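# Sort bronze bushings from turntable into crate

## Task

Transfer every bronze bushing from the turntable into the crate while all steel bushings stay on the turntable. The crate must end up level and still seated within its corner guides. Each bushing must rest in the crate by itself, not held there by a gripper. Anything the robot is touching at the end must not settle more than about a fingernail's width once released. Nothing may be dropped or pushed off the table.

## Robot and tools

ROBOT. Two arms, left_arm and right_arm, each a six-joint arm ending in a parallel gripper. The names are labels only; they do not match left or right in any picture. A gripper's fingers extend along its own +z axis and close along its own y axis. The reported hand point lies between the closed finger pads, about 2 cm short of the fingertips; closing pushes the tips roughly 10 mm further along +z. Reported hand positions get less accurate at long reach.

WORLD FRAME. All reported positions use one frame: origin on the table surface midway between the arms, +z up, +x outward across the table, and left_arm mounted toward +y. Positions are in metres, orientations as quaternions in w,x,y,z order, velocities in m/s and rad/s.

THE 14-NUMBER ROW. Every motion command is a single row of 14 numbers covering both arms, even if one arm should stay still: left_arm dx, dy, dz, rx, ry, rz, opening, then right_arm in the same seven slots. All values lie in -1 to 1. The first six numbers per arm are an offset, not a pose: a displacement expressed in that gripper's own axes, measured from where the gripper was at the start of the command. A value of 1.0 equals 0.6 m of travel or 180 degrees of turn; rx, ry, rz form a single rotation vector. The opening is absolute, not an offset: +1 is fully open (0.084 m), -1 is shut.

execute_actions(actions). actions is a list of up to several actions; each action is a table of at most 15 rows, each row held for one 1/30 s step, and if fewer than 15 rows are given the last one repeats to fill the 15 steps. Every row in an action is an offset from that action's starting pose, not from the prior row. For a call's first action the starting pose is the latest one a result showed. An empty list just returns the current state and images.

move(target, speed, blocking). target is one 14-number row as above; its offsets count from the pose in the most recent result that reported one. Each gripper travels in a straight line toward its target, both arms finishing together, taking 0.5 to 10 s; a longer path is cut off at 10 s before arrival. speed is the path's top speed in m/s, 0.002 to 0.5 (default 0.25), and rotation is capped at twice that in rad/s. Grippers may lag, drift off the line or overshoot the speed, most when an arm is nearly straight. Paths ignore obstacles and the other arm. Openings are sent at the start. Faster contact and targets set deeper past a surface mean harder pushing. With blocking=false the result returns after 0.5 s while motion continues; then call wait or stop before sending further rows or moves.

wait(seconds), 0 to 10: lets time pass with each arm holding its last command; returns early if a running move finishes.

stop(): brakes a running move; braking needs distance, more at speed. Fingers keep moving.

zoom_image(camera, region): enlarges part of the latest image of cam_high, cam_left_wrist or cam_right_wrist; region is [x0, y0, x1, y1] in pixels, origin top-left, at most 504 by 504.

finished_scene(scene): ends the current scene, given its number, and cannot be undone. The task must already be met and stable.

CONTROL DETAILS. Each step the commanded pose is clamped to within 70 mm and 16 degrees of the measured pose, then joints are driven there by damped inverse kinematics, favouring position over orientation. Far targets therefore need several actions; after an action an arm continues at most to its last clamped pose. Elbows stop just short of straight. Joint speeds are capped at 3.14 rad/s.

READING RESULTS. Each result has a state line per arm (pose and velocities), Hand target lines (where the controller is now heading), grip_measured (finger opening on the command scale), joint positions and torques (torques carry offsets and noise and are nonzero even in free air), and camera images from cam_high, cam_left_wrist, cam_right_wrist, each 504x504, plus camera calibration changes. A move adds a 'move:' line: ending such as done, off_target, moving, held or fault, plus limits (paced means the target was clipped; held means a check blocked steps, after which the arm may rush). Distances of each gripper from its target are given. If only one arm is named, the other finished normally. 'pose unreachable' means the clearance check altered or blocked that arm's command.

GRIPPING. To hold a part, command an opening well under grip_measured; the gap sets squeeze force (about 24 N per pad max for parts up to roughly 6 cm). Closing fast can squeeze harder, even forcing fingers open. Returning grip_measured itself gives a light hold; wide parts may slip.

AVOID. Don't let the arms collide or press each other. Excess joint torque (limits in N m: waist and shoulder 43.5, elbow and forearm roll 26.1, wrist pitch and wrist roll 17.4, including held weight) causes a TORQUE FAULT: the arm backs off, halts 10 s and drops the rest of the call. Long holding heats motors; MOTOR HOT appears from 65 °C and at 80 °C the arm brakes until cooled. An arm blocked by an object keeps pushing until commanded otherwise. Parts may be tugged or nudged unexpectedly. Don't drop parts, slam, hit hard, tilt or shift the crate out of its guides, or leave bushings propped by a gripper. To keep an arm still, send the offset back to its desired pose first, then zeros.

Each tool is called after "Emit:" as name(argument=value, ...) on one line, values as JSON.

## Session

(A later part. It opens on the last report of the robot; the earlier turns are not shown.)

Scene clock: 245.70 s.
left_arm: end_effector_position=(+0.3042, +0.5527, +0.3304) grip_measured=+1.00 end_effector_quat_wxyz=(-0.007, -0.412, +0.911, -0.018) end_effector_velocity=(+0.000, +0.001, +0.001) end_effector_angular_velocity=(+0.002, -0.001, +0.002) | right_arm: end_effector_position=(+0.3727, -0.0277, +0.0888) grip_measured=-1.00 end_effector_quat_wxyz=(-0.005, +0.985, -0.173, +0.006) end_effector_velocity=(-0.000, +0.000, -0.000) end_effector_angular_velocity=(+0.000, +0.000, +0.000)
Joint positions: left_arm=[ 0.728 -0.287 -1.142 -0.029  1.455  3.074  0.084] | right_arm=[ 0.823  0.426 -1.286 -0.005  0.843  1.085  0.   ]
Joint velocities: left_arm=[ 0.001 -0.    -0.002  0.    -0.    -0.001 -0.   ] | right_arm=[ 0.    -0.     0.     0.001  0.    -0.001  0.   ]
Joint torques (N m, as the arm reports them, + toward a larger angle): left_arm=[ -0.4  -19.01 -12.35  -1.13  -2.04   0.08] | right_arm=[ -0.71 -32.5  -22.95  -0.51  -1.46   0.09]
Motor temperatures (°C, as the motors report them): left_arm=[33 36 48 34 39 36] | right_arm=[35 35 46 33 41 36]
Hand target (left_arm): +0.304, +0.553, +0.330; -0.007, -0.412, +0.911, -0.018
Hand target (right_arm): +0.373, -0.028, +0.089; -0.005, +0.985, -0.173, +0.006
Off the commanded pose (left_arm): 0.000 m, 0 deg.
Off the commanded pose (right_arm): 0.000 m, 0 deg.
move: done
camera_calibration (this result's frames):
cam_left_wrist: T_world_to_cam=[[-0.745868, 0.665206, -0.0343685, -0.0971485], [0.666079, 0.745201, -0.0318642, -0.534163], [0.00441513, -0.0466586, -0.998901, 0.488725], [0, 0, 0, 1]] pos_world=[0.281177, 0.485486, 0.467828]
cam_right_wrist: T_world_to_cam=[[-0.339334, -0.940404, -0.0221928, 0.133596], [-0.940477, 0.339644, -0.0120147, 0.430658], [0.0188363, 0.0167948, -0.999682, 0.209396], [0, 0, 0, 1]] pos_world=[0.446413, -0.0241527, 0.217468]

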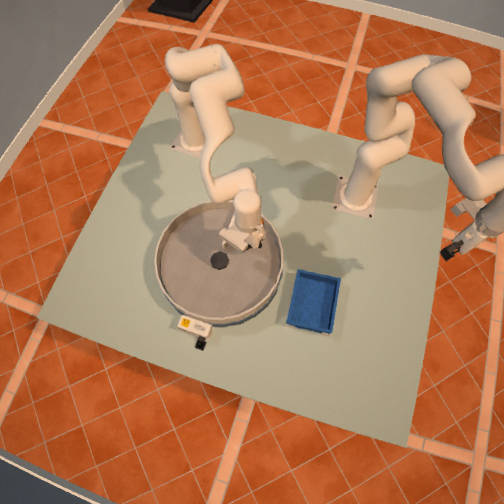

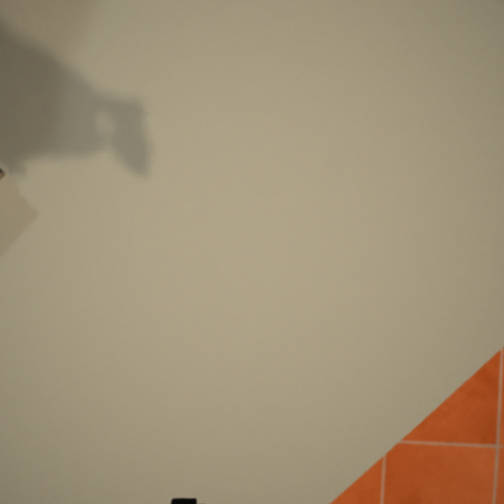

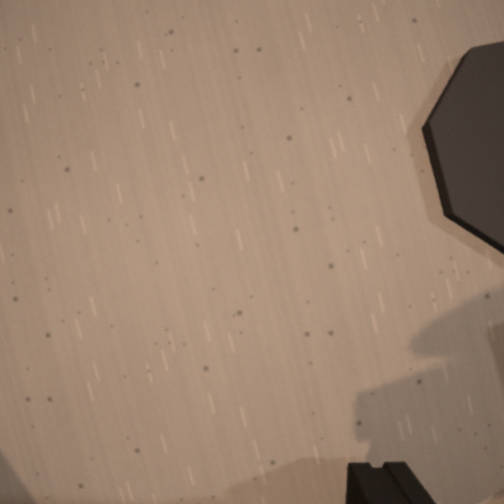

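Emit:
move(target=[0,0,0,0,0,0,1,-0.17,0.03,-0.29,-0.006,-0.004,0,-1])

Scene clock: 249.27 s.
left_arm: end_effector_position=(+0.3042, +0.5527, +0.3304) grip_measured=+1.00 end_effector_quat_wxyz=(-0.007, -0.412, +0.911, -0.018) end_effector_velocity=(+0.000, -0.000, +0.000) end_effector_angular_velocity=(+0.001, -0.000, -0.002) | right_arm: end_effector_position=(+0.2686, -0.0117, +0.2604) grip_measured=-1.00 end_effector_quat_wxyz=(+0.004, +0.985, -0.173, -0.002) end_effector_velocity=(-0.000, +0.002, +0.007) end_effector_angular_velocity=(+0.007, -0.007, +0.001)
Joint positions: left_arm=[ 0.728 -0.287 -1.142 -0.029  1.455  3.074  0.084] | right_arm=[ 0.986  0.069 -1.319 -0.     1.258  1.246  0.   ]
Joint velocities: left_arm=[-0.001  0.    -0.001  0.    -0.     0.001  0.   ] | right_arm=[ 0.003 -0.007 -0.009 -0.001  0.006  0.002  0.   ]
Joint torques (N m, as the arm reports them, + toward a larger angle): left_arm=[  0.75 -18.55 -12.27  -1.1   -1.89  -0.06] | right_arm=[ -0.98 -26.11 -24.38  -0.48  -1.36   0.22]
Motor temperatures (°C, as the motors report them): left_arm=[33 36 48 34 39 36] | right_arm=[35 35 46 33 41 36]
Hand target (left_arm): +0.304, +0.553, +0.330; -0.007, -0.412, +0.911, -0.018
Hand target (right_arm): +0.269, -0.011, +0.261; +0.003, +0.985, -0.173, -0.001
Off the commanded pose (left_arm): 0.000 m, 0 deg.
Off the commanded pose (right_arm): 0.001 m, 0 deg.
move: done
camera_calibration (this result's frames):
cam_left_wrist: T_world_to_cam=[[-0.745868, 0.665206, -0.0343685, -0.0971486], [0.666079, 0.7452, -0.0318643, -0.534163], [0.00441512, -0.0466587, -0.998901, 0.488725], [0, 0, 0, 1]] pos_world=[0.281177, 0.485486, 0.467828]
cam_right_wrist: T_world_to_cam=[[-0.340133, -0.940375, -0.00189742, 0.112038], [-0.940377, 0.340131, 0.00117307, 0.32595], [-0.000457754, 0.00218329, -0.999998, 0.387723], [0, 0, 0, 1]] pos_world=[0.344802, -0.00635417, 0.387552]

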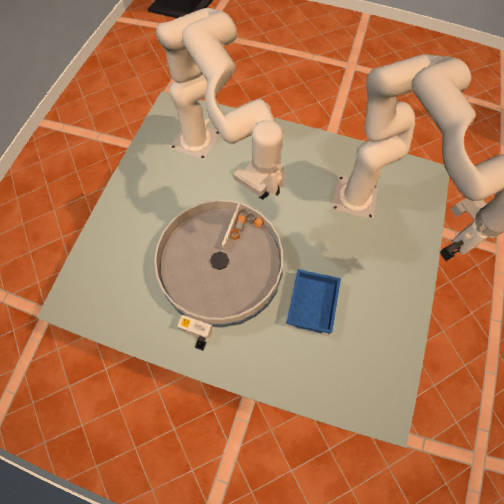

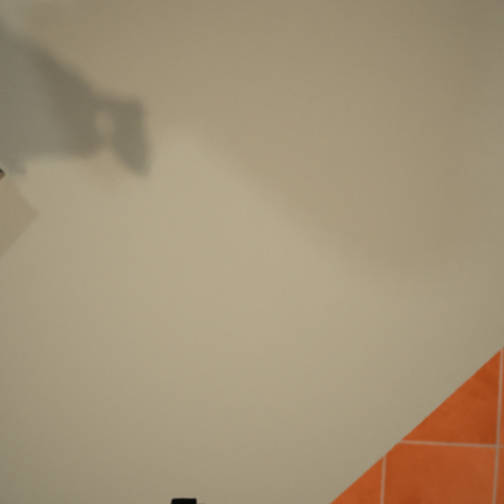

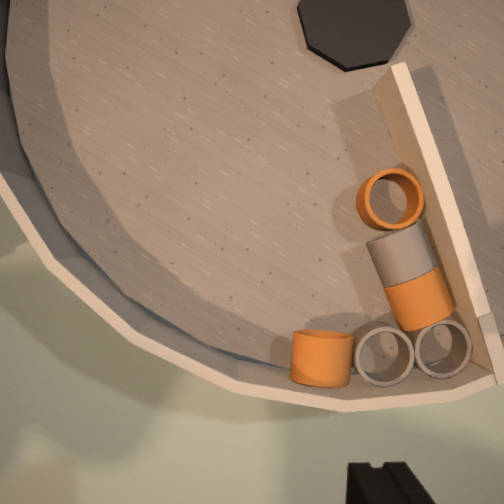

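Emit:
move(target=[0,0,0,0,0,0,1,0.171,0.058,0.24,0,0,0,-1])

Emit:
move(target=[0,0,0,0,0,0,1,0,0,0.037,0,0,0,-1], speed=0.04)

Emit:
move(target=[0,0,0,0,0,0,1,0,-0.12,0.008,0,0,0,-1], speed=0.05)

Emit:
move(target=[0,0,0,0,0,0,1,0,0.01,-0.03,0,0,0,-1], speed=0.2)

Emit:
move(target=[0,0,0,0,0,0,1,0,0.01,0,0,0,0,0.7], speed=0.2)

Emit:
move(target=[0,0,0,0,0,0,1,0,0,0.045,0,0,0,0.7], speed=0.12)

Emit:
move(target=[0,0,0,0,0,0,1,0,0,0,0,0,0,-1])

Scene clock: 263.43 s.
left_arm: end_effector_position=(+0.3042, +0.5527, +0.3304) grip_measured=+1.00 end_effector_quat_wxyz=(-0.007, -0.412, +0.911, -0.018) end_effector_velocity=(-0.000, -0.000, -0.000) end_effector_angular_velocity=(-0.000, +0.000, -0.000) | right_arm: end_effector_position=(+0.3523, -0.0799, +0.1171) grip_measured=-1.00 end_effector_quat_wxyz=(+0.003, +0.985, -0.173, -0.001) end_effector_velocity=(-0.001, -0.003, -0.004) end_effector_angular_velocity=(-0.006, +0.007, -0.001)
Joint positions: left_arm=[ 0.728 -0.287 -1.142 -0.029  1.455  3.074  0.084] | right_arm=[ 0.773  0.244 -1.116 -0.003  0.879  1.033  0.   ]
Joint velocities: left_arm=[-0.    -0.     0.001  0.    -0.    -0.    -0.   ] | right_arm=[-0.003  0.007  0.003 -0.001 -0.    -0.002  0.   ]
Joint torques (N m, as the arm reports them, + toward a larger angle): left_arm=[  0.22 -18.74 -12.3   -1.15  -2.06   0.19] | right_arm=[ -0.72 -28.78 -22.96  -0.28  -1.31   0.24]
Motor temperatures (°C, as the motors report them): left_arm=[33 36 48 34 39 36] | right_arm=[35 35 48 33 41 36]
Hand target (left_arm): +0.304, +0.553, +0.330; -0.007, -0.412, +0.911, -0.018
Hand target (right_arm): +0.352, -0.080, +0.117; +0.004, +0.985, -0.173, -0.002
Off the commanded pose (left_arm): 0.000 m, 0 deg.
Off the commanded pose (right_arm): 0.001 m, 0 deg.
move: done
camera_calibration (this result's frames):
cam_left_wrist: T_world_to_cam=[[-0.745868, 0.665206, -0.0343686, -0.0971486], [0.666079, 0.7452, -0.0318641, -0.534163], [0.00441524, -0.0466586, -0.998901, 0.488725], [0, 0, 0, 1]] pos_world=[0.281177, 0.485486, 0.467828]
cam_right_wrist: T_world_to_cam=[[-0.339533, -0.94059, -0.00266871, 0.075956], [-0.940594, 0.339533, 0.000341934, 0.428108], [0.000584496, 0.00262627, -0.999996, 0.244317], [0, 0, 0, 1]] pos_world=[0.428322, -0.0745548, 0.244373]

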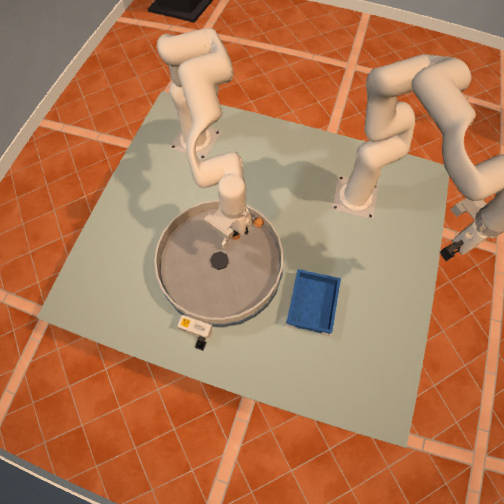

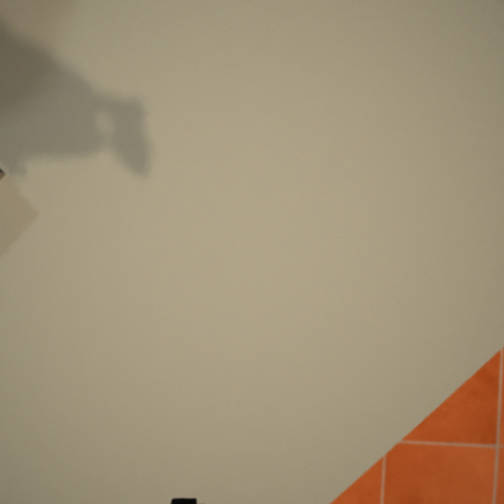

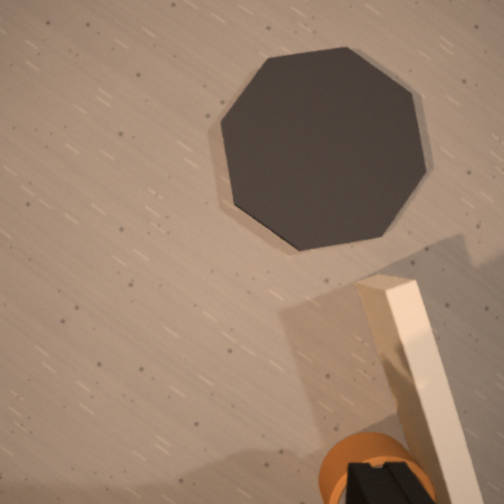

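Scene clock: 264.30 s.
left_arm: end_effector_position=(+0.3042, +0.5527, +0.3304) grip_measured=+1.00 end_effector_quat_wxyz=(-0.007, -0.412, +0.911, -0.018) end_effector_velocity=(+0.000, +0.000, +0.000) end_effector_angular_velocity=(+0.001, -0.000, +0.000) | right_arm: end_effector_position=(+0.3545, -0.0783, +0.0991) grip_measured=-1.00 end_effector_quat_wxyz=(-0.000, +0.985, -0.173, +0.002) end_effector_velocity=(+0.001, +0.000, -0.002) end_effector_angular_velocity=(+0.001, -0.003, +0.001)
Joint positions: left_arm=[ 0.728 -0.287 -1.142 -0.029  1.455  3.074  0.084] | right_arm=[ 0.772  0.276 -1.1   -0.003  0.821  1.033  0.   ]
Joint velocities: left_arm=[ 0.     0.    -0.     0.    -0.001 -0.     0.   ] | right_arm=[-0.001  0.003  0.003 -0.002 -0.01  -0.001  0.   ]
Joint torques (N m, as the arm reports them, + toward a larger angle): left_arm=[  0.35 -18.67 -12.25  -1.3   -1.84   0.14] | right_arm=[  0.24 -15.25 -10.67  -0.24  -0.04   0.23]
Motor temperatures (°C, as the motors report them): left_arm=[33 36 48 34 39 36] | right_arm=[35 35 48 33 41 36]
Hand target (left_arm): +0.304, +0.553, +0.330; -0.007, -0.412, +0.911, -0.018
Hand target (right_arm): +0.352, -0.080, +0.095; +0.003, +0.985, -0.173, -0.001
Off the commanded pose (left_arm): 0.000 m, 0 deg.
Off the commanded pose (right_arm): 0.005 m, 1 deg.
move: off_target (right_arm)
camera_calibration (this result's frames):
cam_left_wrist: T_world_to_cam=[[-0.745868, 0.665206, -0.0343686, -0.0971484], [0.666079, 0.745201, -0.031864, -0.534163], [0.00441532, -0.0466585, -0.998901, 0.488725], [0, 0, 0, 1]] pos_world=[0.281177, 0.485486, 0.467828]
cam_right_wrist: T_world_to_cam=[[-0.339582, -0.940511, -0.0111253, 0.079047], [-0.94054, 0.339649, -0.00480646, 0.430175], [0.00829924, 0.00883163, -0.999927, 0.224036], [0, 0, 0, 1]] pos_world=[0.42958, -0.0737426, 0.226966]

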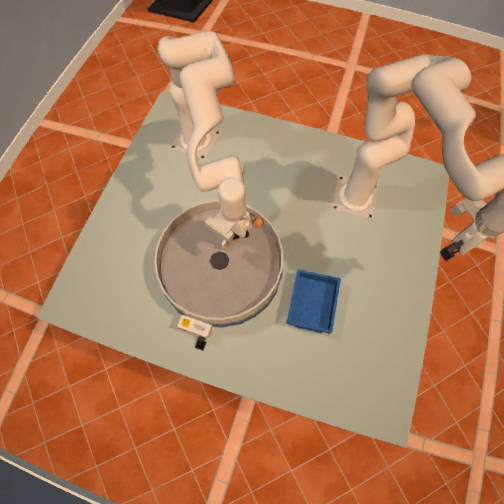

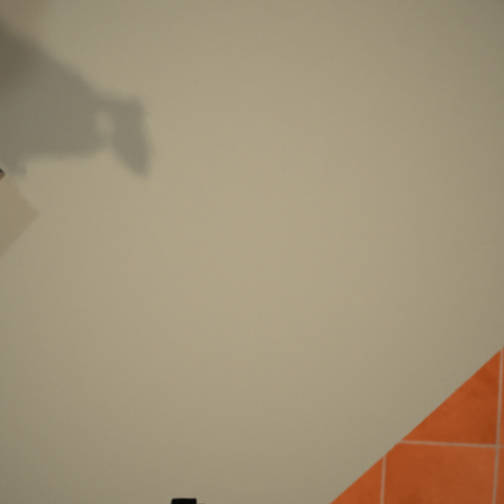

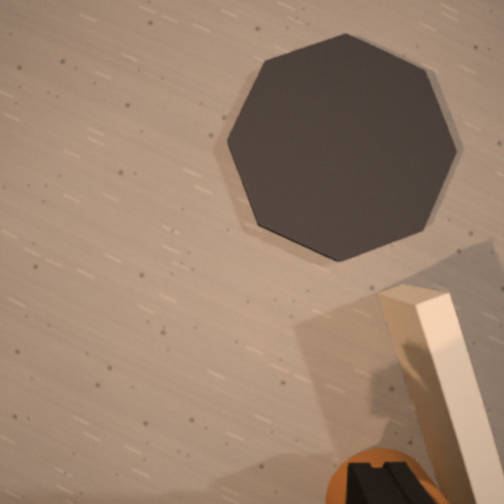

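Scene clock: 266.10 s.
left_arm: end_effector_position=(+0.3042, +0.5527, +0.3304) grip_measured=+1.00 end_effector_quat_wxyz=(-0.007, -0.412, +0.911, -0.018) end_effector_velocity=(+0.000, +0.000, +0.000) end_effector_angular_velocity=(+0.001, -0.000, -0.000) | right_arm: end_effector_position=(+0.3801, -0.0093, +0.0987) grip_measured=-1.00 end_effector_quat_wxyz=(-0.004, +0.985, -0.173, +0.004) end_effector_velocity=(+0.000, +0.000, +0.000) end_effector_angular_velocity=(-0.002, -0.000, -0.000)
Joint positions: left_arm=[ 0.728 -0.287 -1.142 -0.029  1.455  3.074  0.084] | right_arm=[ 0.837  0.47  -1.387 -0.003  0.906  1.098  0.   ]
Joint velocities: left_arm=[-0.    -0.    -0.     0.001 -0.001  0.     0.   ] | right_arm=[ 0.001  0.002 -0.004 -0.001  0.003  0.002  0.   ]
Joint torques (N m, as the arm reports them, + toward a larger angle): left_arm=[  0.6  -18.94 -12.6   -1.15  -2.04  -0.05] | right_arm=[ -0.93 -10.44  -5.71  -0.47  -0.06   0.17]
Motor temperatures (°C, as the motors report them): left_arm=[33 36 48 34 39 36] | right_arm=[35 35 47 33 41 36]
Hand target (left_arm): +0.304, +0.553, +0.330; -0.007, -0.412, +0.911, -0.018
Hand target (right_arm): +0.379, -0.011, +0.094; -0.001, +0.985, -0.173, +0.002
Off the commanded pose (left_arm): 0.000 m, 0 deg.
Off the commanded pose (right_arm): 0.005 m, 0 deg.
move: off_target (right_arm)
camera_calibration (this result's frames):
cam_left_wrist: T_world_to_cam=[[-0.745868, 0.665206, -0.0343686, -0.0971485], [0.666079, 0.7452, -0.0318639, -0.534163], [0.00441542, -0.0466585, -0.998901, 0.488725], [0, 0, 0, 1]] pos_world=[0.281177, 0.485486, 0.467828]
cam_right_wrist: T_world_to_cam=[[-0.339337, -0.940489, -0.0182117, 0.153217], [-0.940563, 0.339522, -0.00817101, 0.43109], [0.013868, 0.0143566, -0.999801, 0.22072], [0, 0, 0, 1]] pos_world=[0.454399, -0.00543423, 0.226989]

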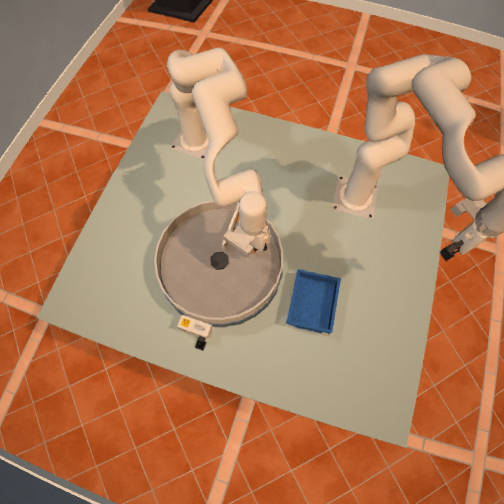

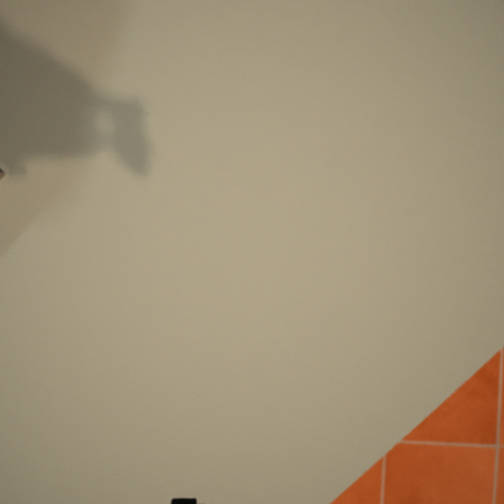

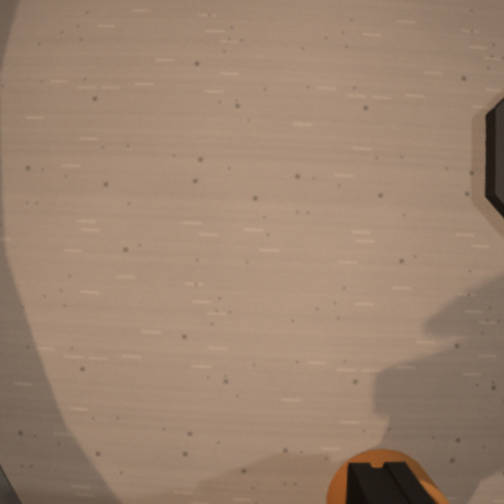

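Scene clock: 266.93 s.
left_arm: end_effector_position=(+0.3042, +0.5527, +0.3304) grip_measured=+1.00 end_effector_quat_wxyz=(-0.007, -0.412, +0.911, -0.018) end_effector_velocity=(+0.000, -0.001, -0.000) end_effector_angular_velocity=(-0.001, -0.000, -0.002) | right_arm: end_effector_position=(+0.3776, -0.0153, +0.1158) grip_measured=-1.00 end_effector_quat_wxyz=(-0.003, +0.985, -0.173, +0.004) end_effector_velocity=(+0.002, +0.002, +0.005) end_effector_angular_velocity=(+0.008, -0.007, -0.002)
Joint positions: left_arm=[ 0.728 -0.287 -1.142 -0.029  1.455  3.074  0.084] | right_arm=[ 0.833  0.428 -1.375 -0.003  0.938  1.093  0.   ]
Joint velocities: left_arm=[-0.001 -0.     0.    -0.001  0.001  0.001 -0.   ] | right_arm=[ 0.    -0.005 -0.005  0.002 -0.001  0.001  0.   ]
Joint torques (N m, as the arm reports them, + toward a larger angle): left_arm=[  0.05 -18.75 -12.14  -1.15  -1.97   0.24] | right_arm=[ -0.87 -33.21 -23.47  -0.21  -1.38   0.25]
Motor temperatures (°C, as the motors report them): left_arm=[33 36 48 34 39 36] | right_arm=[35 35 47 33 41 36]
Hand target (left_arm): +0.304, +0.553, +0.330; -0.007, -0.412, +0.911, -0.018
Hand target (right_arm): +0.378, -0.015, +0.117; -0.004, +0.985, -0.173, +0.004
Off the commanded pose (left_arm): 0.000 m, 0 deg.
Off the commanded pose (right_arm): 0.001 m, 0 deg.
move: done
camera_calibration (this result's frames):
cam_left_wrist: T_world_to_cam=[[-0.745868, 0.665206, -0.0343686, -0.0971486], [0.666079, 0.7452, -0.0318636, -0.534163], [0.00441557, -0.0466583, -0.998901, 0.488725], [0, 0, 0, 1]] pos_world=[0.281177, 0.485486, 0.467828]
cam_right_wrist: T_world_to_cam=[[-0.339381, -0.940503, -0.0165935, 0.146826], [-0.940565, 0.339533, -0.00736364, 0.430837], [0.0125596, 0.0131081, -0.999835, 0.238361], [0, 0, 0, 1]] pos_world=[0.452067, -0.0113183, 0.24393]

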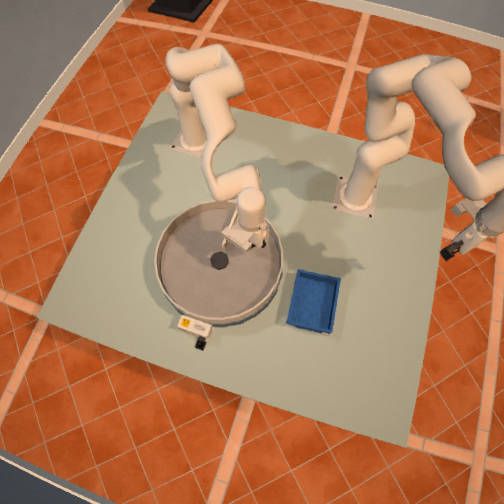

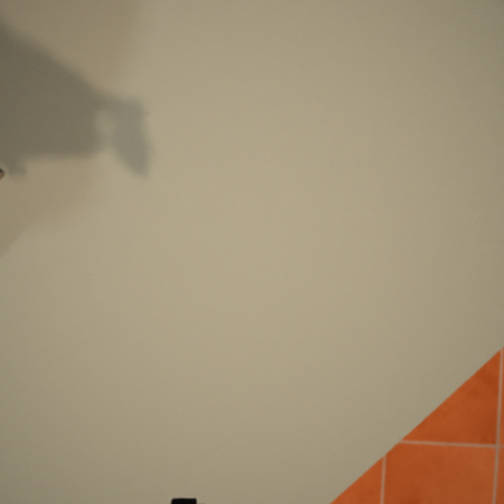

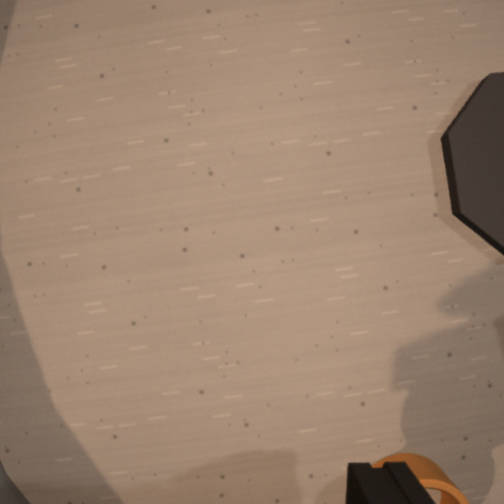

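Scene clock: 267.63 s.
left_arm: end_effector_position=(+0.3042, +0.5527, +0.3304) grip_measured=+1.00 end_effector_quat_wxyz=(-0.007, -0.412, +0.911, -0.018) end_effector_velocity=(-0.000, -0.000, -0.000) end_effector_angular_velocity=(-0.001, +0.001, +0.001) | right_arm: end_effector_position=(+0.3755, -0.0209, +0.1157) grip_measured=+0.70 end_effector_quat_wxyz=(-0.003, +0.985, -0.173, +0.004) end_effector_velocity=(-0.000, -0.001, -0.000) end_effector_angular_velocity=(+0.000, -0.000, +0.000)
Joint positions: left_arm=[ 0.728 -0.287 -1.142 -0.029  1.455  3.074  0.084] | right_arm=[ 0.828  0.411 -1.35  -0.003  0.929  1.088  0.073]
Joint velocities: left_arm=[-0.     0.     0.001 -0.     0.    -0.001  0.   ] | right_arm=[-0.001 -0.003  0.005  0.    -0.003 -0.001  0.   ]
Joint torques (N m, as the arm reports them, + toward a larger angle): left_arm=[  0.29 -19.06 -12.39  -1.3   -2.33   0.22] | right_arm=[ -0.71 -32.69 -23.55  -0.3   -1.34   0.21]
Motor temperatures (°C, as the motors report them): left_arm=[33 36 48 34 39 36] | right_arm=[35 35 47 33 41 36]
Hand target (left_arm): +0.304, +0.553, +0.330; -0.007, -0.412, +0.911, -0.018
Hand target (right_arm): +0.376, -0.021, +0.116; -0.003, +0.985, -0.173, +0.004
Off the commanded pose (left_arm): 0.000 m, 0 deg.
Off the commanded pose (right_arm): 0.000 m, 0 deg.
move: done
camera_calibration (this result's frames):
cam_left_wrist: T_world_to_cam=[[-0.745868, 0.665206, -0.0343686, -0.0971486], [0.666079, 0.7452, -0.0318636, -0.534163], [0.00441562, -0.0466582, -0.998901, 0.488725], [0, 0, 0, 1]] pos_world=[0.281177, 0.485486, 0.467828]
cam_right_wrist: T_world_to_cam=[[-0.339377, -0.940505, -0.0165423, 0.140894], [-0.940567, 0.339529, -0.00734632, 0.430832], [0.0125259, 0.013066, -0.999836, 0.238416], [0, 0, 0, 1]] pos_world=[0.450057, -0.0168837, 0.243872]

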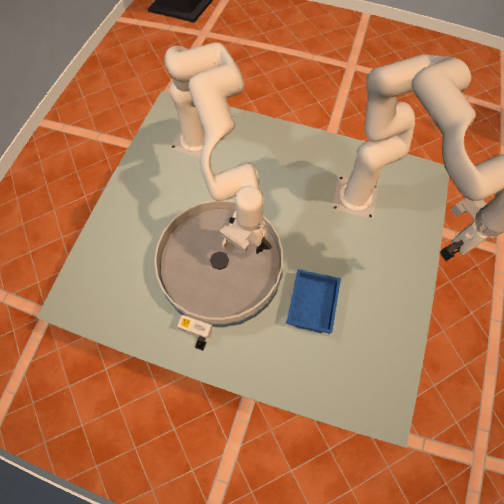

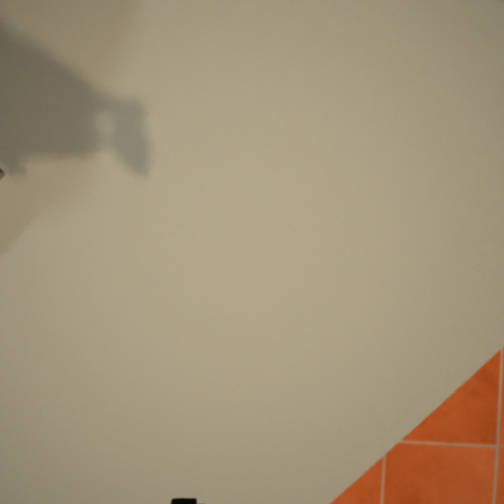

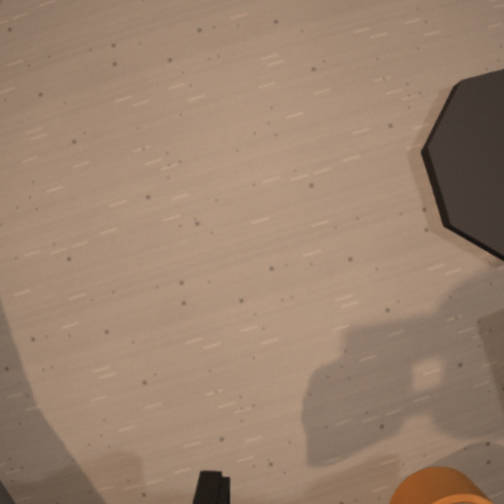

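Scene clock: 268.87 s.
left_arm: end_effector_position=(+0.3042, +0.5527, +0.3304) grip_measured=+1.00 end_effector_quat_wxyz=(-0.007, -0.412, +0.911, -0.018) end_effector_velocity=(+0.000, -0.000, +0.000) end_effector_angular_velocity=(+0.001, -0.000, -0.001) | right_arm: end_effector_position=(+0.3756, -0.0209, +0.0884) grip_measured=+0.70 end_effector_quat_wxyz=(-0.003, +0.985, -0.173, +0.003) end_effector_velocity=(+0.000, +0.000, +0.001) end_effector_angular_velocity=(+0.001, -0.000, -0.002)
Joint positions: left_arm=[ 0.728 -0.287 -1.142 -0.029  1.455  3.074  0.084] | right_arm=[ 0.828  0.453 -1.327 -0.003  0.866  1.088  0.073]
Joint velocities: left_arm=[-0.001  0.    -0.     0.    -0.     0.     0.   ] | right_arm=[-0.    -0.001  0.     0.001 -0.     0.001 -0.   ]
Joint torques (N m, as the arm reports them, + toward a larger angle): left_arm=[ -0.63 -18.37 -12.29  -1.23  -2.05   0.  ] | right_arm=[ -0.64 -33.26 -22.97  -0.43  -1.56   0.21]
Motor temperatures (°C, as the motors report them): left_arm=[33 36 48 34 39 36] | right_arm=[35 35 47 33 41 36]
Hand target (left_arm): +0.304, +0.553, +0.330; -0.007, -0.412, +0.911, -0.018
Hand target (right_arm): +0.376, -0.021, +0.089; -0.003, +0.985, -0.173, +0.004
Off the commanded pose (left_arm): 0.000 m, 0 deg.
Off the commanded pose (right_arm): 0.000 m, 0 deg.
move: done
camera_calibration (this result's frames):
cam_left_wrist: T_world_to_cam=[[-0.745868, 0.665206, -0.0343686, -0.0971487], [0.666079, 0.7452, -0.0318636, -0.534163], [0.00441564, -0.0466582, -0.998901, 0.488725], [0, 0, 0, 1]] pos_world=[0.281177, 0.485486, 0.467828]
cam_right_wrist: T_world_to_cam=[[-0.339331, -0.940531, -0.0160025, 0.14039], [-0.94059, 0.339472, -0.0069964, 0.430607], [0.0120127, 0.0126777, -0.999847, 0.21134], [0, 0, 0, 1]] pos_world=[0.450125, -0.0168169, 0.216567]

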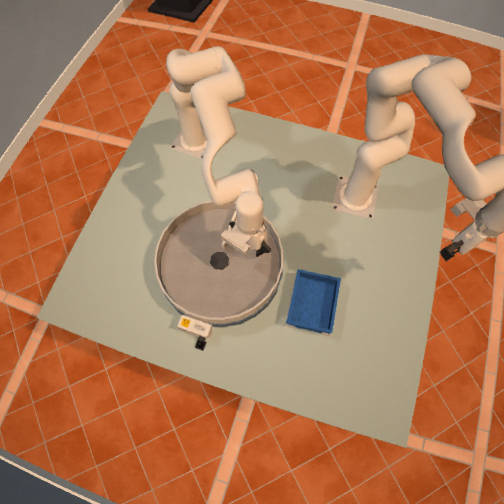

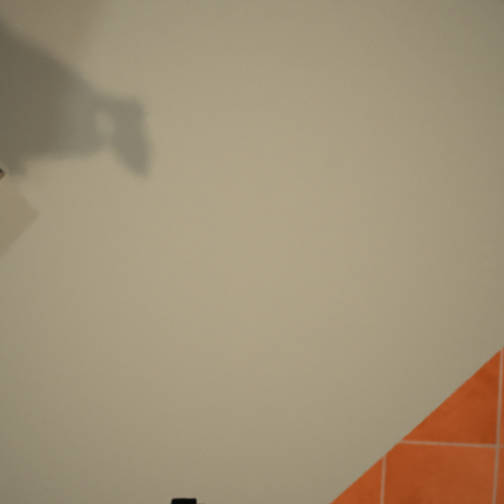

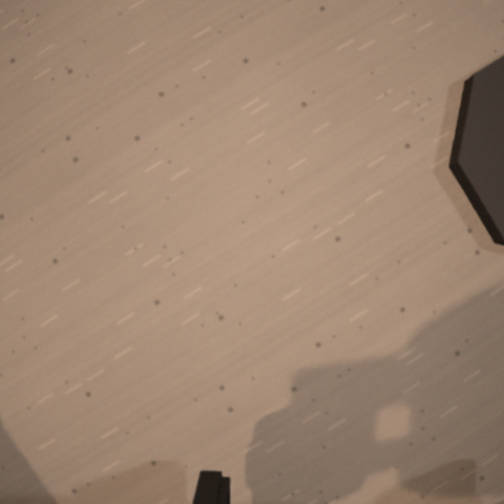

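Scene clock: 269.50 s.
left_arm: end_effector_position=(+0.3042, +0.5527, +0.3304) grip_measured=+1.00 end_effector_quat_wxyz=(-0.007, -0.412, +0.911, -0.018) end_effector_velocity=(-0.000, -0.000, -0.000) end_effector_angular_velocity=(-0.001, +0.000, +0.001) | right_arm: end_effector_position=(+0.3755, -0.0209, +0.0884) grip_measured=-1.00 end_effector_quat_wxyz=(-0.003, +0.985, -0.173, +0.003) end_effector_velocity=(-0.000, -0.000, -0.001) end_effector_angular_velocity=(-0.001, +0.000, -0.000)
Joint positions: left_arm=[ 0.728 -0.287 -1.142 -0.029  1.455  3.074  0.084] | right_arm=[ 0.828  0.453 -1.327 -0.003  0.866  1.088  0.   ]
Joint velocities: left_arm=[ 0.     0.     0.001 -0.    -0.    -0.    -0.   ] | right_arm=[ 0.     0.001  0.001 -0.001 -0.     0.001  0.   ]
Joint torques (N m, as the arm reports them, + toward a larger angle): left_arm=[  0.02 -18.53 -11.9   -1.32  -2.21   0.04] | right_arm=[ -0.77 -32.79 -22.7   -0.31  -1.44   0.13]
Motor temperatures (°C, as the motors report them): left_arm=[33 36 48 34 39 36] | right_arm=[35 35 47 33 41 36]
Hand target (left_arm): +0.304, +0.553, +0.330; -0.007, -0.412, +0.911, -0.018
Hand target (right_arm): +0.376, -0.021, +0.088; -0.003, +0.985, -0.173, +0.003
Off the commanded pose (left_arm): 0.000 m, 0 deg.
Off the commanded pose (right_arm): 0.000 m, 0 deg.
move: done
camera_calibration (this result's frames):
cam_left_wrist: T_world_to_cam=[[-0.745868, 0.665206, -0.0343686, -0.0971485], [0.666079, 0.7452, -0.0318635, -0.534163], [0.00441571, -0.0466582, -0.998901, 0.488725], [0, 0, 0, 1]] pos_world=[0.281177, 0.485486, 0.467828]
cam_right_wrist: T_world_to_cam=[[-0.33933, -0.940532, -0.0159951, 0.140388], [-0.940591, 0.33947, -0.00699151, 0.430604], [0.0120056, 0.0126724, -0.999848, 0.211339], [0, 0, 0, 1]] pos_world=[0.450123, -0.0168165, 0.216563]

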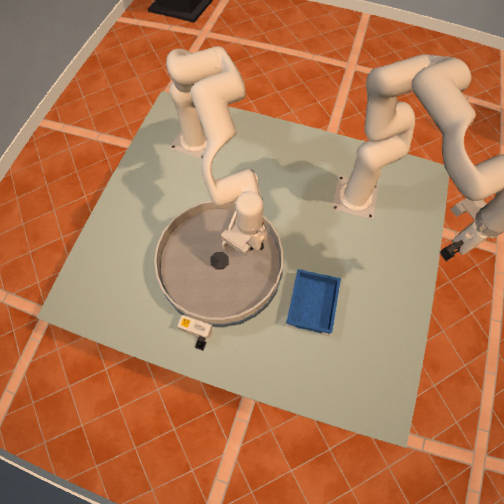

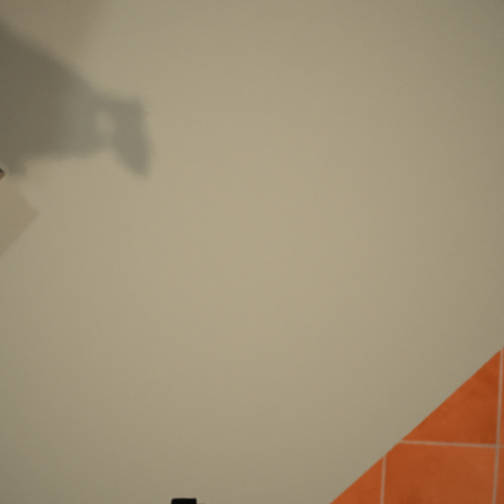

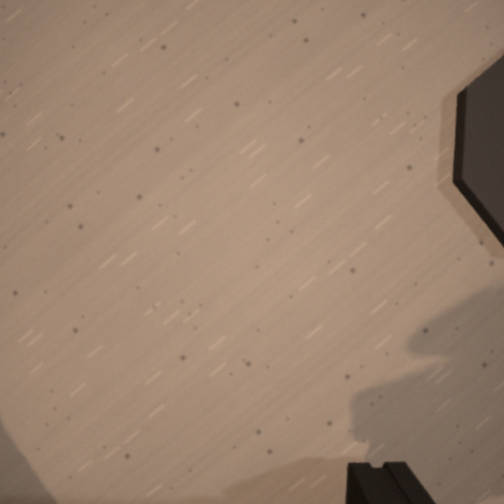

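Emit:
move(target=[0,0,0,0,0,0,1,0,0,-0.1,0,0,0,-1], speed=0.15)

Emit:
move(target=[0,0,0,0,0,0,1,0,0.105,0,0,0,0,-1], speed=0.15)

Scene clock: 275.10 s.
left_arm: end_effector_position=(+0.3042, +0.5527, +0.3304) grip_measured=+1.00 end_effector_quat_wxyz=(-0.007, -0.412, +0.911, -0.018) end_effector_velocity=(+0.000, +0.000, +0.000) end_effector_angular_velocity=(+0.001, -0.000, +0.001) | right_arm: end_effector_position=(+0.3749, -0.0214, +0.1474) grip_measured=-1.00 end_effector_quat_wxyz=(-0.002, +0.985, -0.173, +0.003) end_effector_velocity=(+0.000, +0.001, +0.003) end_effector_angular_velocity=(+0.001, +0.001, -0.002)
Joint positions: left_arm=[ 0.728 -0.287 -1.142 -0.029  1.455  3.074  0.084] | right_arm=[ 0.828  0.37  -1.386 -0.002  1.009  1.088  0.   ]
Joint velocities: left_arm=[-0.     0.    -0.001  0.     0.    -0.001  0.   ] | right_arm=[ 0.    -0.003 -0.006  0.001  0.008  0.001  0.   ]
Joint torques (N m, as the arm reports them, + toward a larger angle): left_arm=[  0.22 -18.43 -12.31  -1.25  -2.03   0.18] | right_arm=[ -0.68 -32.37 -24.15  -0.6   -1.47   0.31]
Motor temperatures (°C, as the motors report them): left_arm=[33 36 49 34 39 36] | right_arm=[35 35 48 33 41 36]
Hand target (left_arm): +0.304, +0.553, +0.330; -0.007, -0.412, +0.911, -0.018
Hand target (right_arm): +0.375, -0.021, +0.148; -0.003, +0.985, -0.173, +0.003
Off the commanded pose (left_arm): 0.000 m, 0 deg.
Off the commanded pose (right_arm): 0.001 m, 0 deg.
move: done
camera_calibration (this result's frames):
cam_left_wrist: T_world_to_cam=[[-0.745868, 0.665206, -0.0343686, -0.0971486], [0.666079, 0.7452, -0.0318635, -0.534163], [0.00441566, -0.0466581, -0.998901, 0.488725], [0, 0, 0, 1]] pos_world=[0.281177, 0.485486, 0.467828]
cam_right_wrist: T_world_to_cam=[[-0.339431, -0.940518, -0.0146009, 0.140507], [-0.940568, 0.339547, -0.00631107, 0.430486], [0.0108934, 0.011591, -0.999873, 0.270703], [0, 0, 0, 1]] pos_world=[0.449645, -0.0171587, 0.275437]

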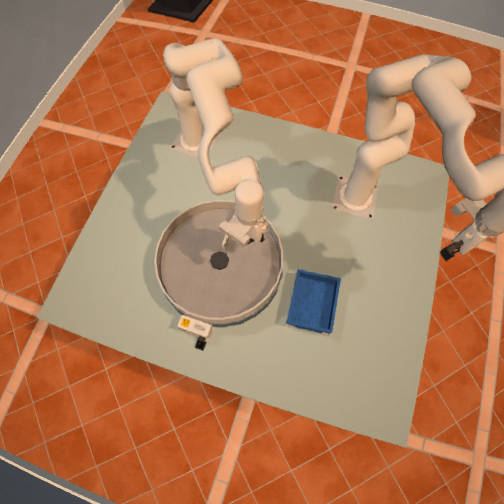

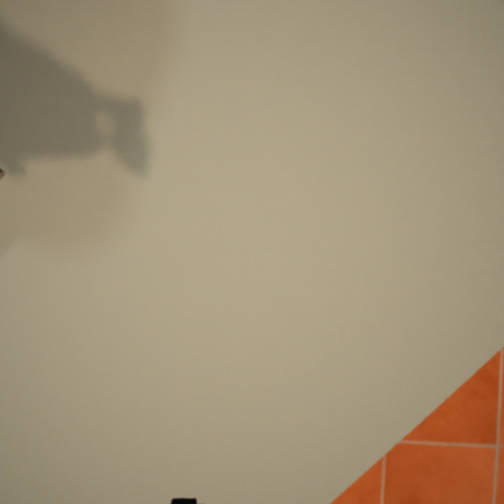

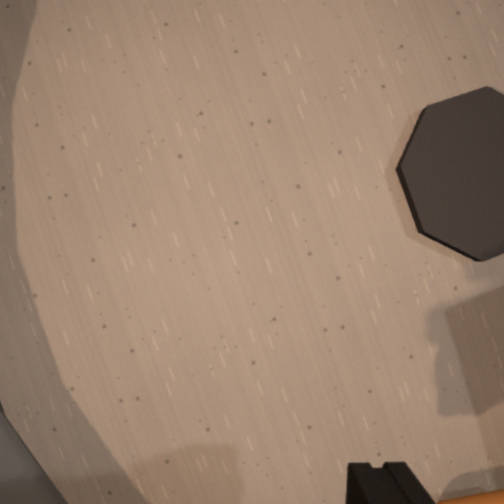

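Scene clock: 276.00 s.
left_arm: end_effector_position=(+0.3042, +0.5527, +0.3304) grip_measured=+1.00 end_effector_quat_wxyz=(-0.007, -0.412, +0.911, -0.018) end_effector_velocity=(+0.000, +0.000, +0.000) end_effector_angular_velocity=(+0.001, -0.000, -0.001) | right_arm: end_effector_position=(+0.3536, -0.0804, +0.1470) grip_measured=-1.00 end_effector_quat_wxyz=(-0.002, +0.985, -0.173, +0.003) end_effector_velocity=(-0.001, -0.002, -0.000) end_effector_angular_velocity=(+0.001, -0.001, +0.000)
Joint positions: left_arm=[ 0.728 -0.287 -1.142 -0.029  1.455  3.074  0.084] | right_arm=[ 0.77   0.193 -1.137 -0.002  0.938  1.03   0.   ]
Joint velocities: left_arm=[-0.     0.    -0.001  0.001 -0.     0.    -0.   ] | right_arm=[-0.002 -0.005  0.009  0.001 -0.005 -0.003  0.   ]
Joint torques (N m, as the arm reports them, + toward a larger angle): left_arm=[ -0.07 -18.64 -12.35  -1.68  -2.01   0.04] | right_arm=[ -0.6  -27.98 -23.39  -0.47  -1.48   0.21]
Motor temperatures (°C, as the motors report them): left_arm=[33 36 49 34 39 36] | right_arm=[35 35 48 33 41 36]
Hand target (left_arm): +0.304, +0.553, +0.330; -0.007, -0.412, +0.911, -0.018
Hand target (right_arm): +0.354, -0.081, +0.147; -0.002, +0.985, -0.173, +0.003
Off the commanded pose (left_arm): 0.000 m, 0 deg.
Off the commanded pose (right_arm): 0.000 m, 0 deg.
move: done
camera_calibration (this result's frames):
cam_left_wrist: T_world_to_cam=[[-0.745868, 0.665206, -0.0343686, -0.0971487], [0.666079, 0.7452, -0.0318635, -0.534163], [0.00441564, -0.0466582, -0.998901, 0.488725], [0, 0, 0, 1]] pos_world=[0.281177, 0.485486, 0.467828]
cam_right_wrist: T_world_to_cam=[[-0.339209, -0.940602, -0.0143333, 0.0775728], [-0.94065, 0.339321, -0.00627611, 0.430436], [0.0107669, 0.0113537, -0.999878, 0.271207], [0, 0, 0, 1]] pos_world=[0.428282, -0.0761701, 0.274987]

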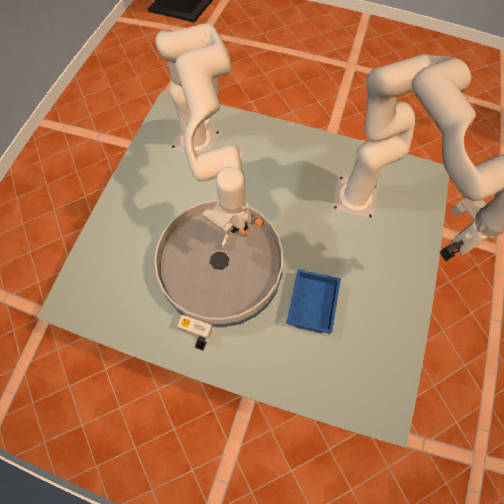

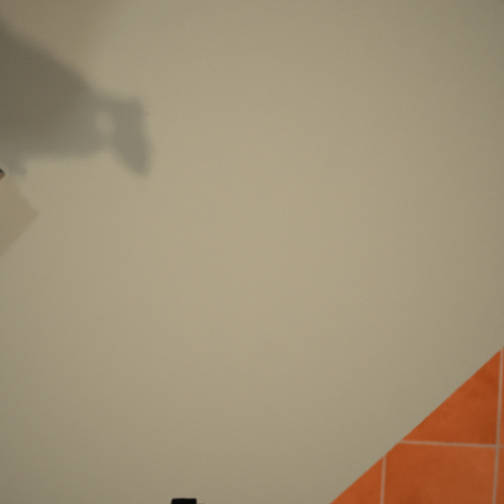

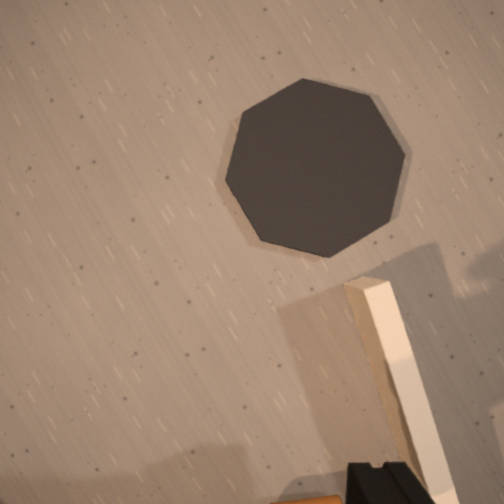

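Emit:
move(target=[0,0,0,0,0,0,1,-0.15,-0.05,-0.19,-0.004,-0.002,0,-1])

Scene clock: 279.47 s.
left_arm: end_effector_position=(+0.3042, +0.5527, +0.3304) grip_measured=+1.00 end_effector_quat_wxyz=(-0.007, -0.412, +0.911, -0.018) end_effector_velocity=(+0.000, +0.000, -0.000) end_effector_angular_velocity=(+0.001, -0.000, -0.001) | right_arm: end_effector_position=(+0.2787, -0.0224, +0.2598) grip_measured=-1.00 end_effector_quat_wxyz=(+0.004, +0.985, -0.173, -0.002) end_effector_velocity=(-0.000, +0.003, +0.007) end_effector_angular_velocity=(+0.007, -0.006, -0.001)
Joint positions: left_arm=[ 0.728 -0.287 -1.142 -0.029  1.455  3.074  0.084] | right_arm=[ 0.957  0.064 -1.311 -0.001  1.256  1.217  0.   ]
Joint velocities: left_arm=[-0.     0.     0.     0.    -0.001  0.001  0.   ] | right_arm=[ 0.004 -0.004 -0.012 -0.     0.007  0.005  0.   ]
Joint torques (N m, as the arm reports them, + toward a larger angle): left_arm=[  0.21 -18.32 -12.24  -1.15  -2.09   0.27] | right_arm=[ -0.96 -25.68 -24.53  -0.42  -1.25   0.28]
Motor temperatures (°C, as the motors report them): left_arm=[33 36 49 34 39 36] | right_arm=[35 35 48 33 41 36]
Hand target (left_arm): +0.304, +0.553, +0.330; -0.007, -0.412, +0.911, -0.018
Hand target (right_arm): +0.279, -0.022, +0.261; +0.004, +0.985, -0.173, -0.001
Off the commanded pose (left_arm): 0.000 m, 0 deg.
Off the commanded pose (right_arm): 0.001 m, 0 deg.
move: done
camera_calibration (this result's frames):
cam_left_wrist: T_world_to_cam=[[-0.745868, 0.665207, -0.0343684, -0.097149], [0.666079, 0.7452, -0.0318636, -0.534163], [0.00441548, -0.0466581, -0.998901, 0.488725], [0, 0, 0, 1]] pos_world=[0.281177, 0.485486, 0.467828]
cam_right_wrist: T_world_to_cam=[[-0.33991, -0.940458, -0.000775211, 0.105067], [-0.940458, 0.339909, 0.000615794, 0.339257], [-0.000315627, 0.000938368, -1, 0.387123], [0, 0, 0, 1]] pos_world=[0.354893, -0.0168688, 0.386996]

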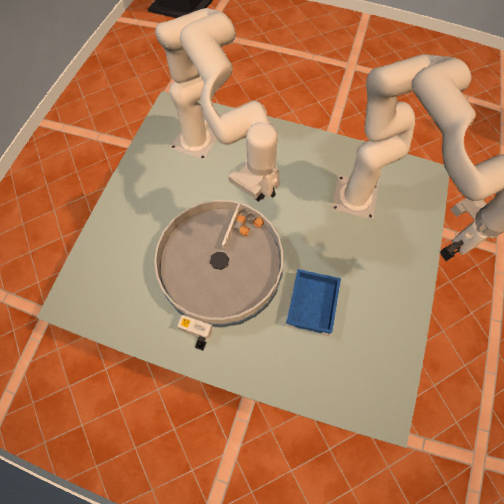

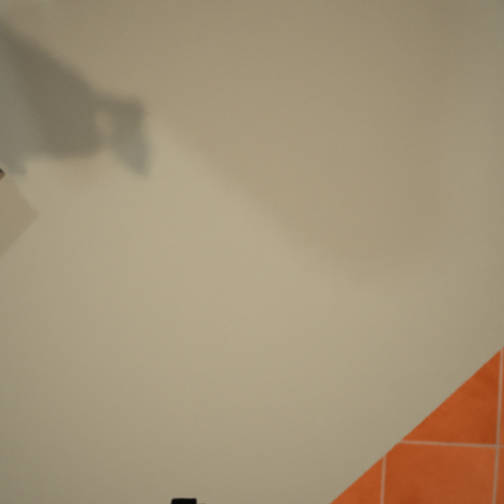

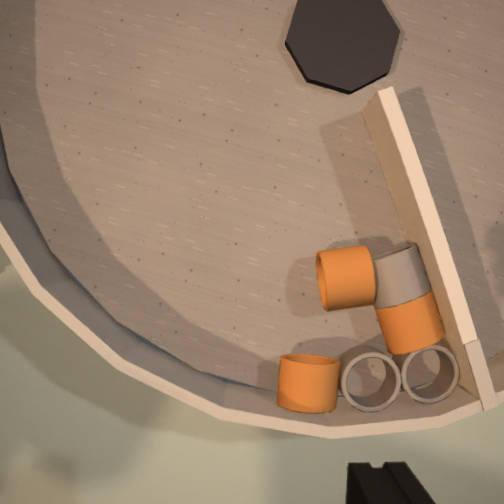

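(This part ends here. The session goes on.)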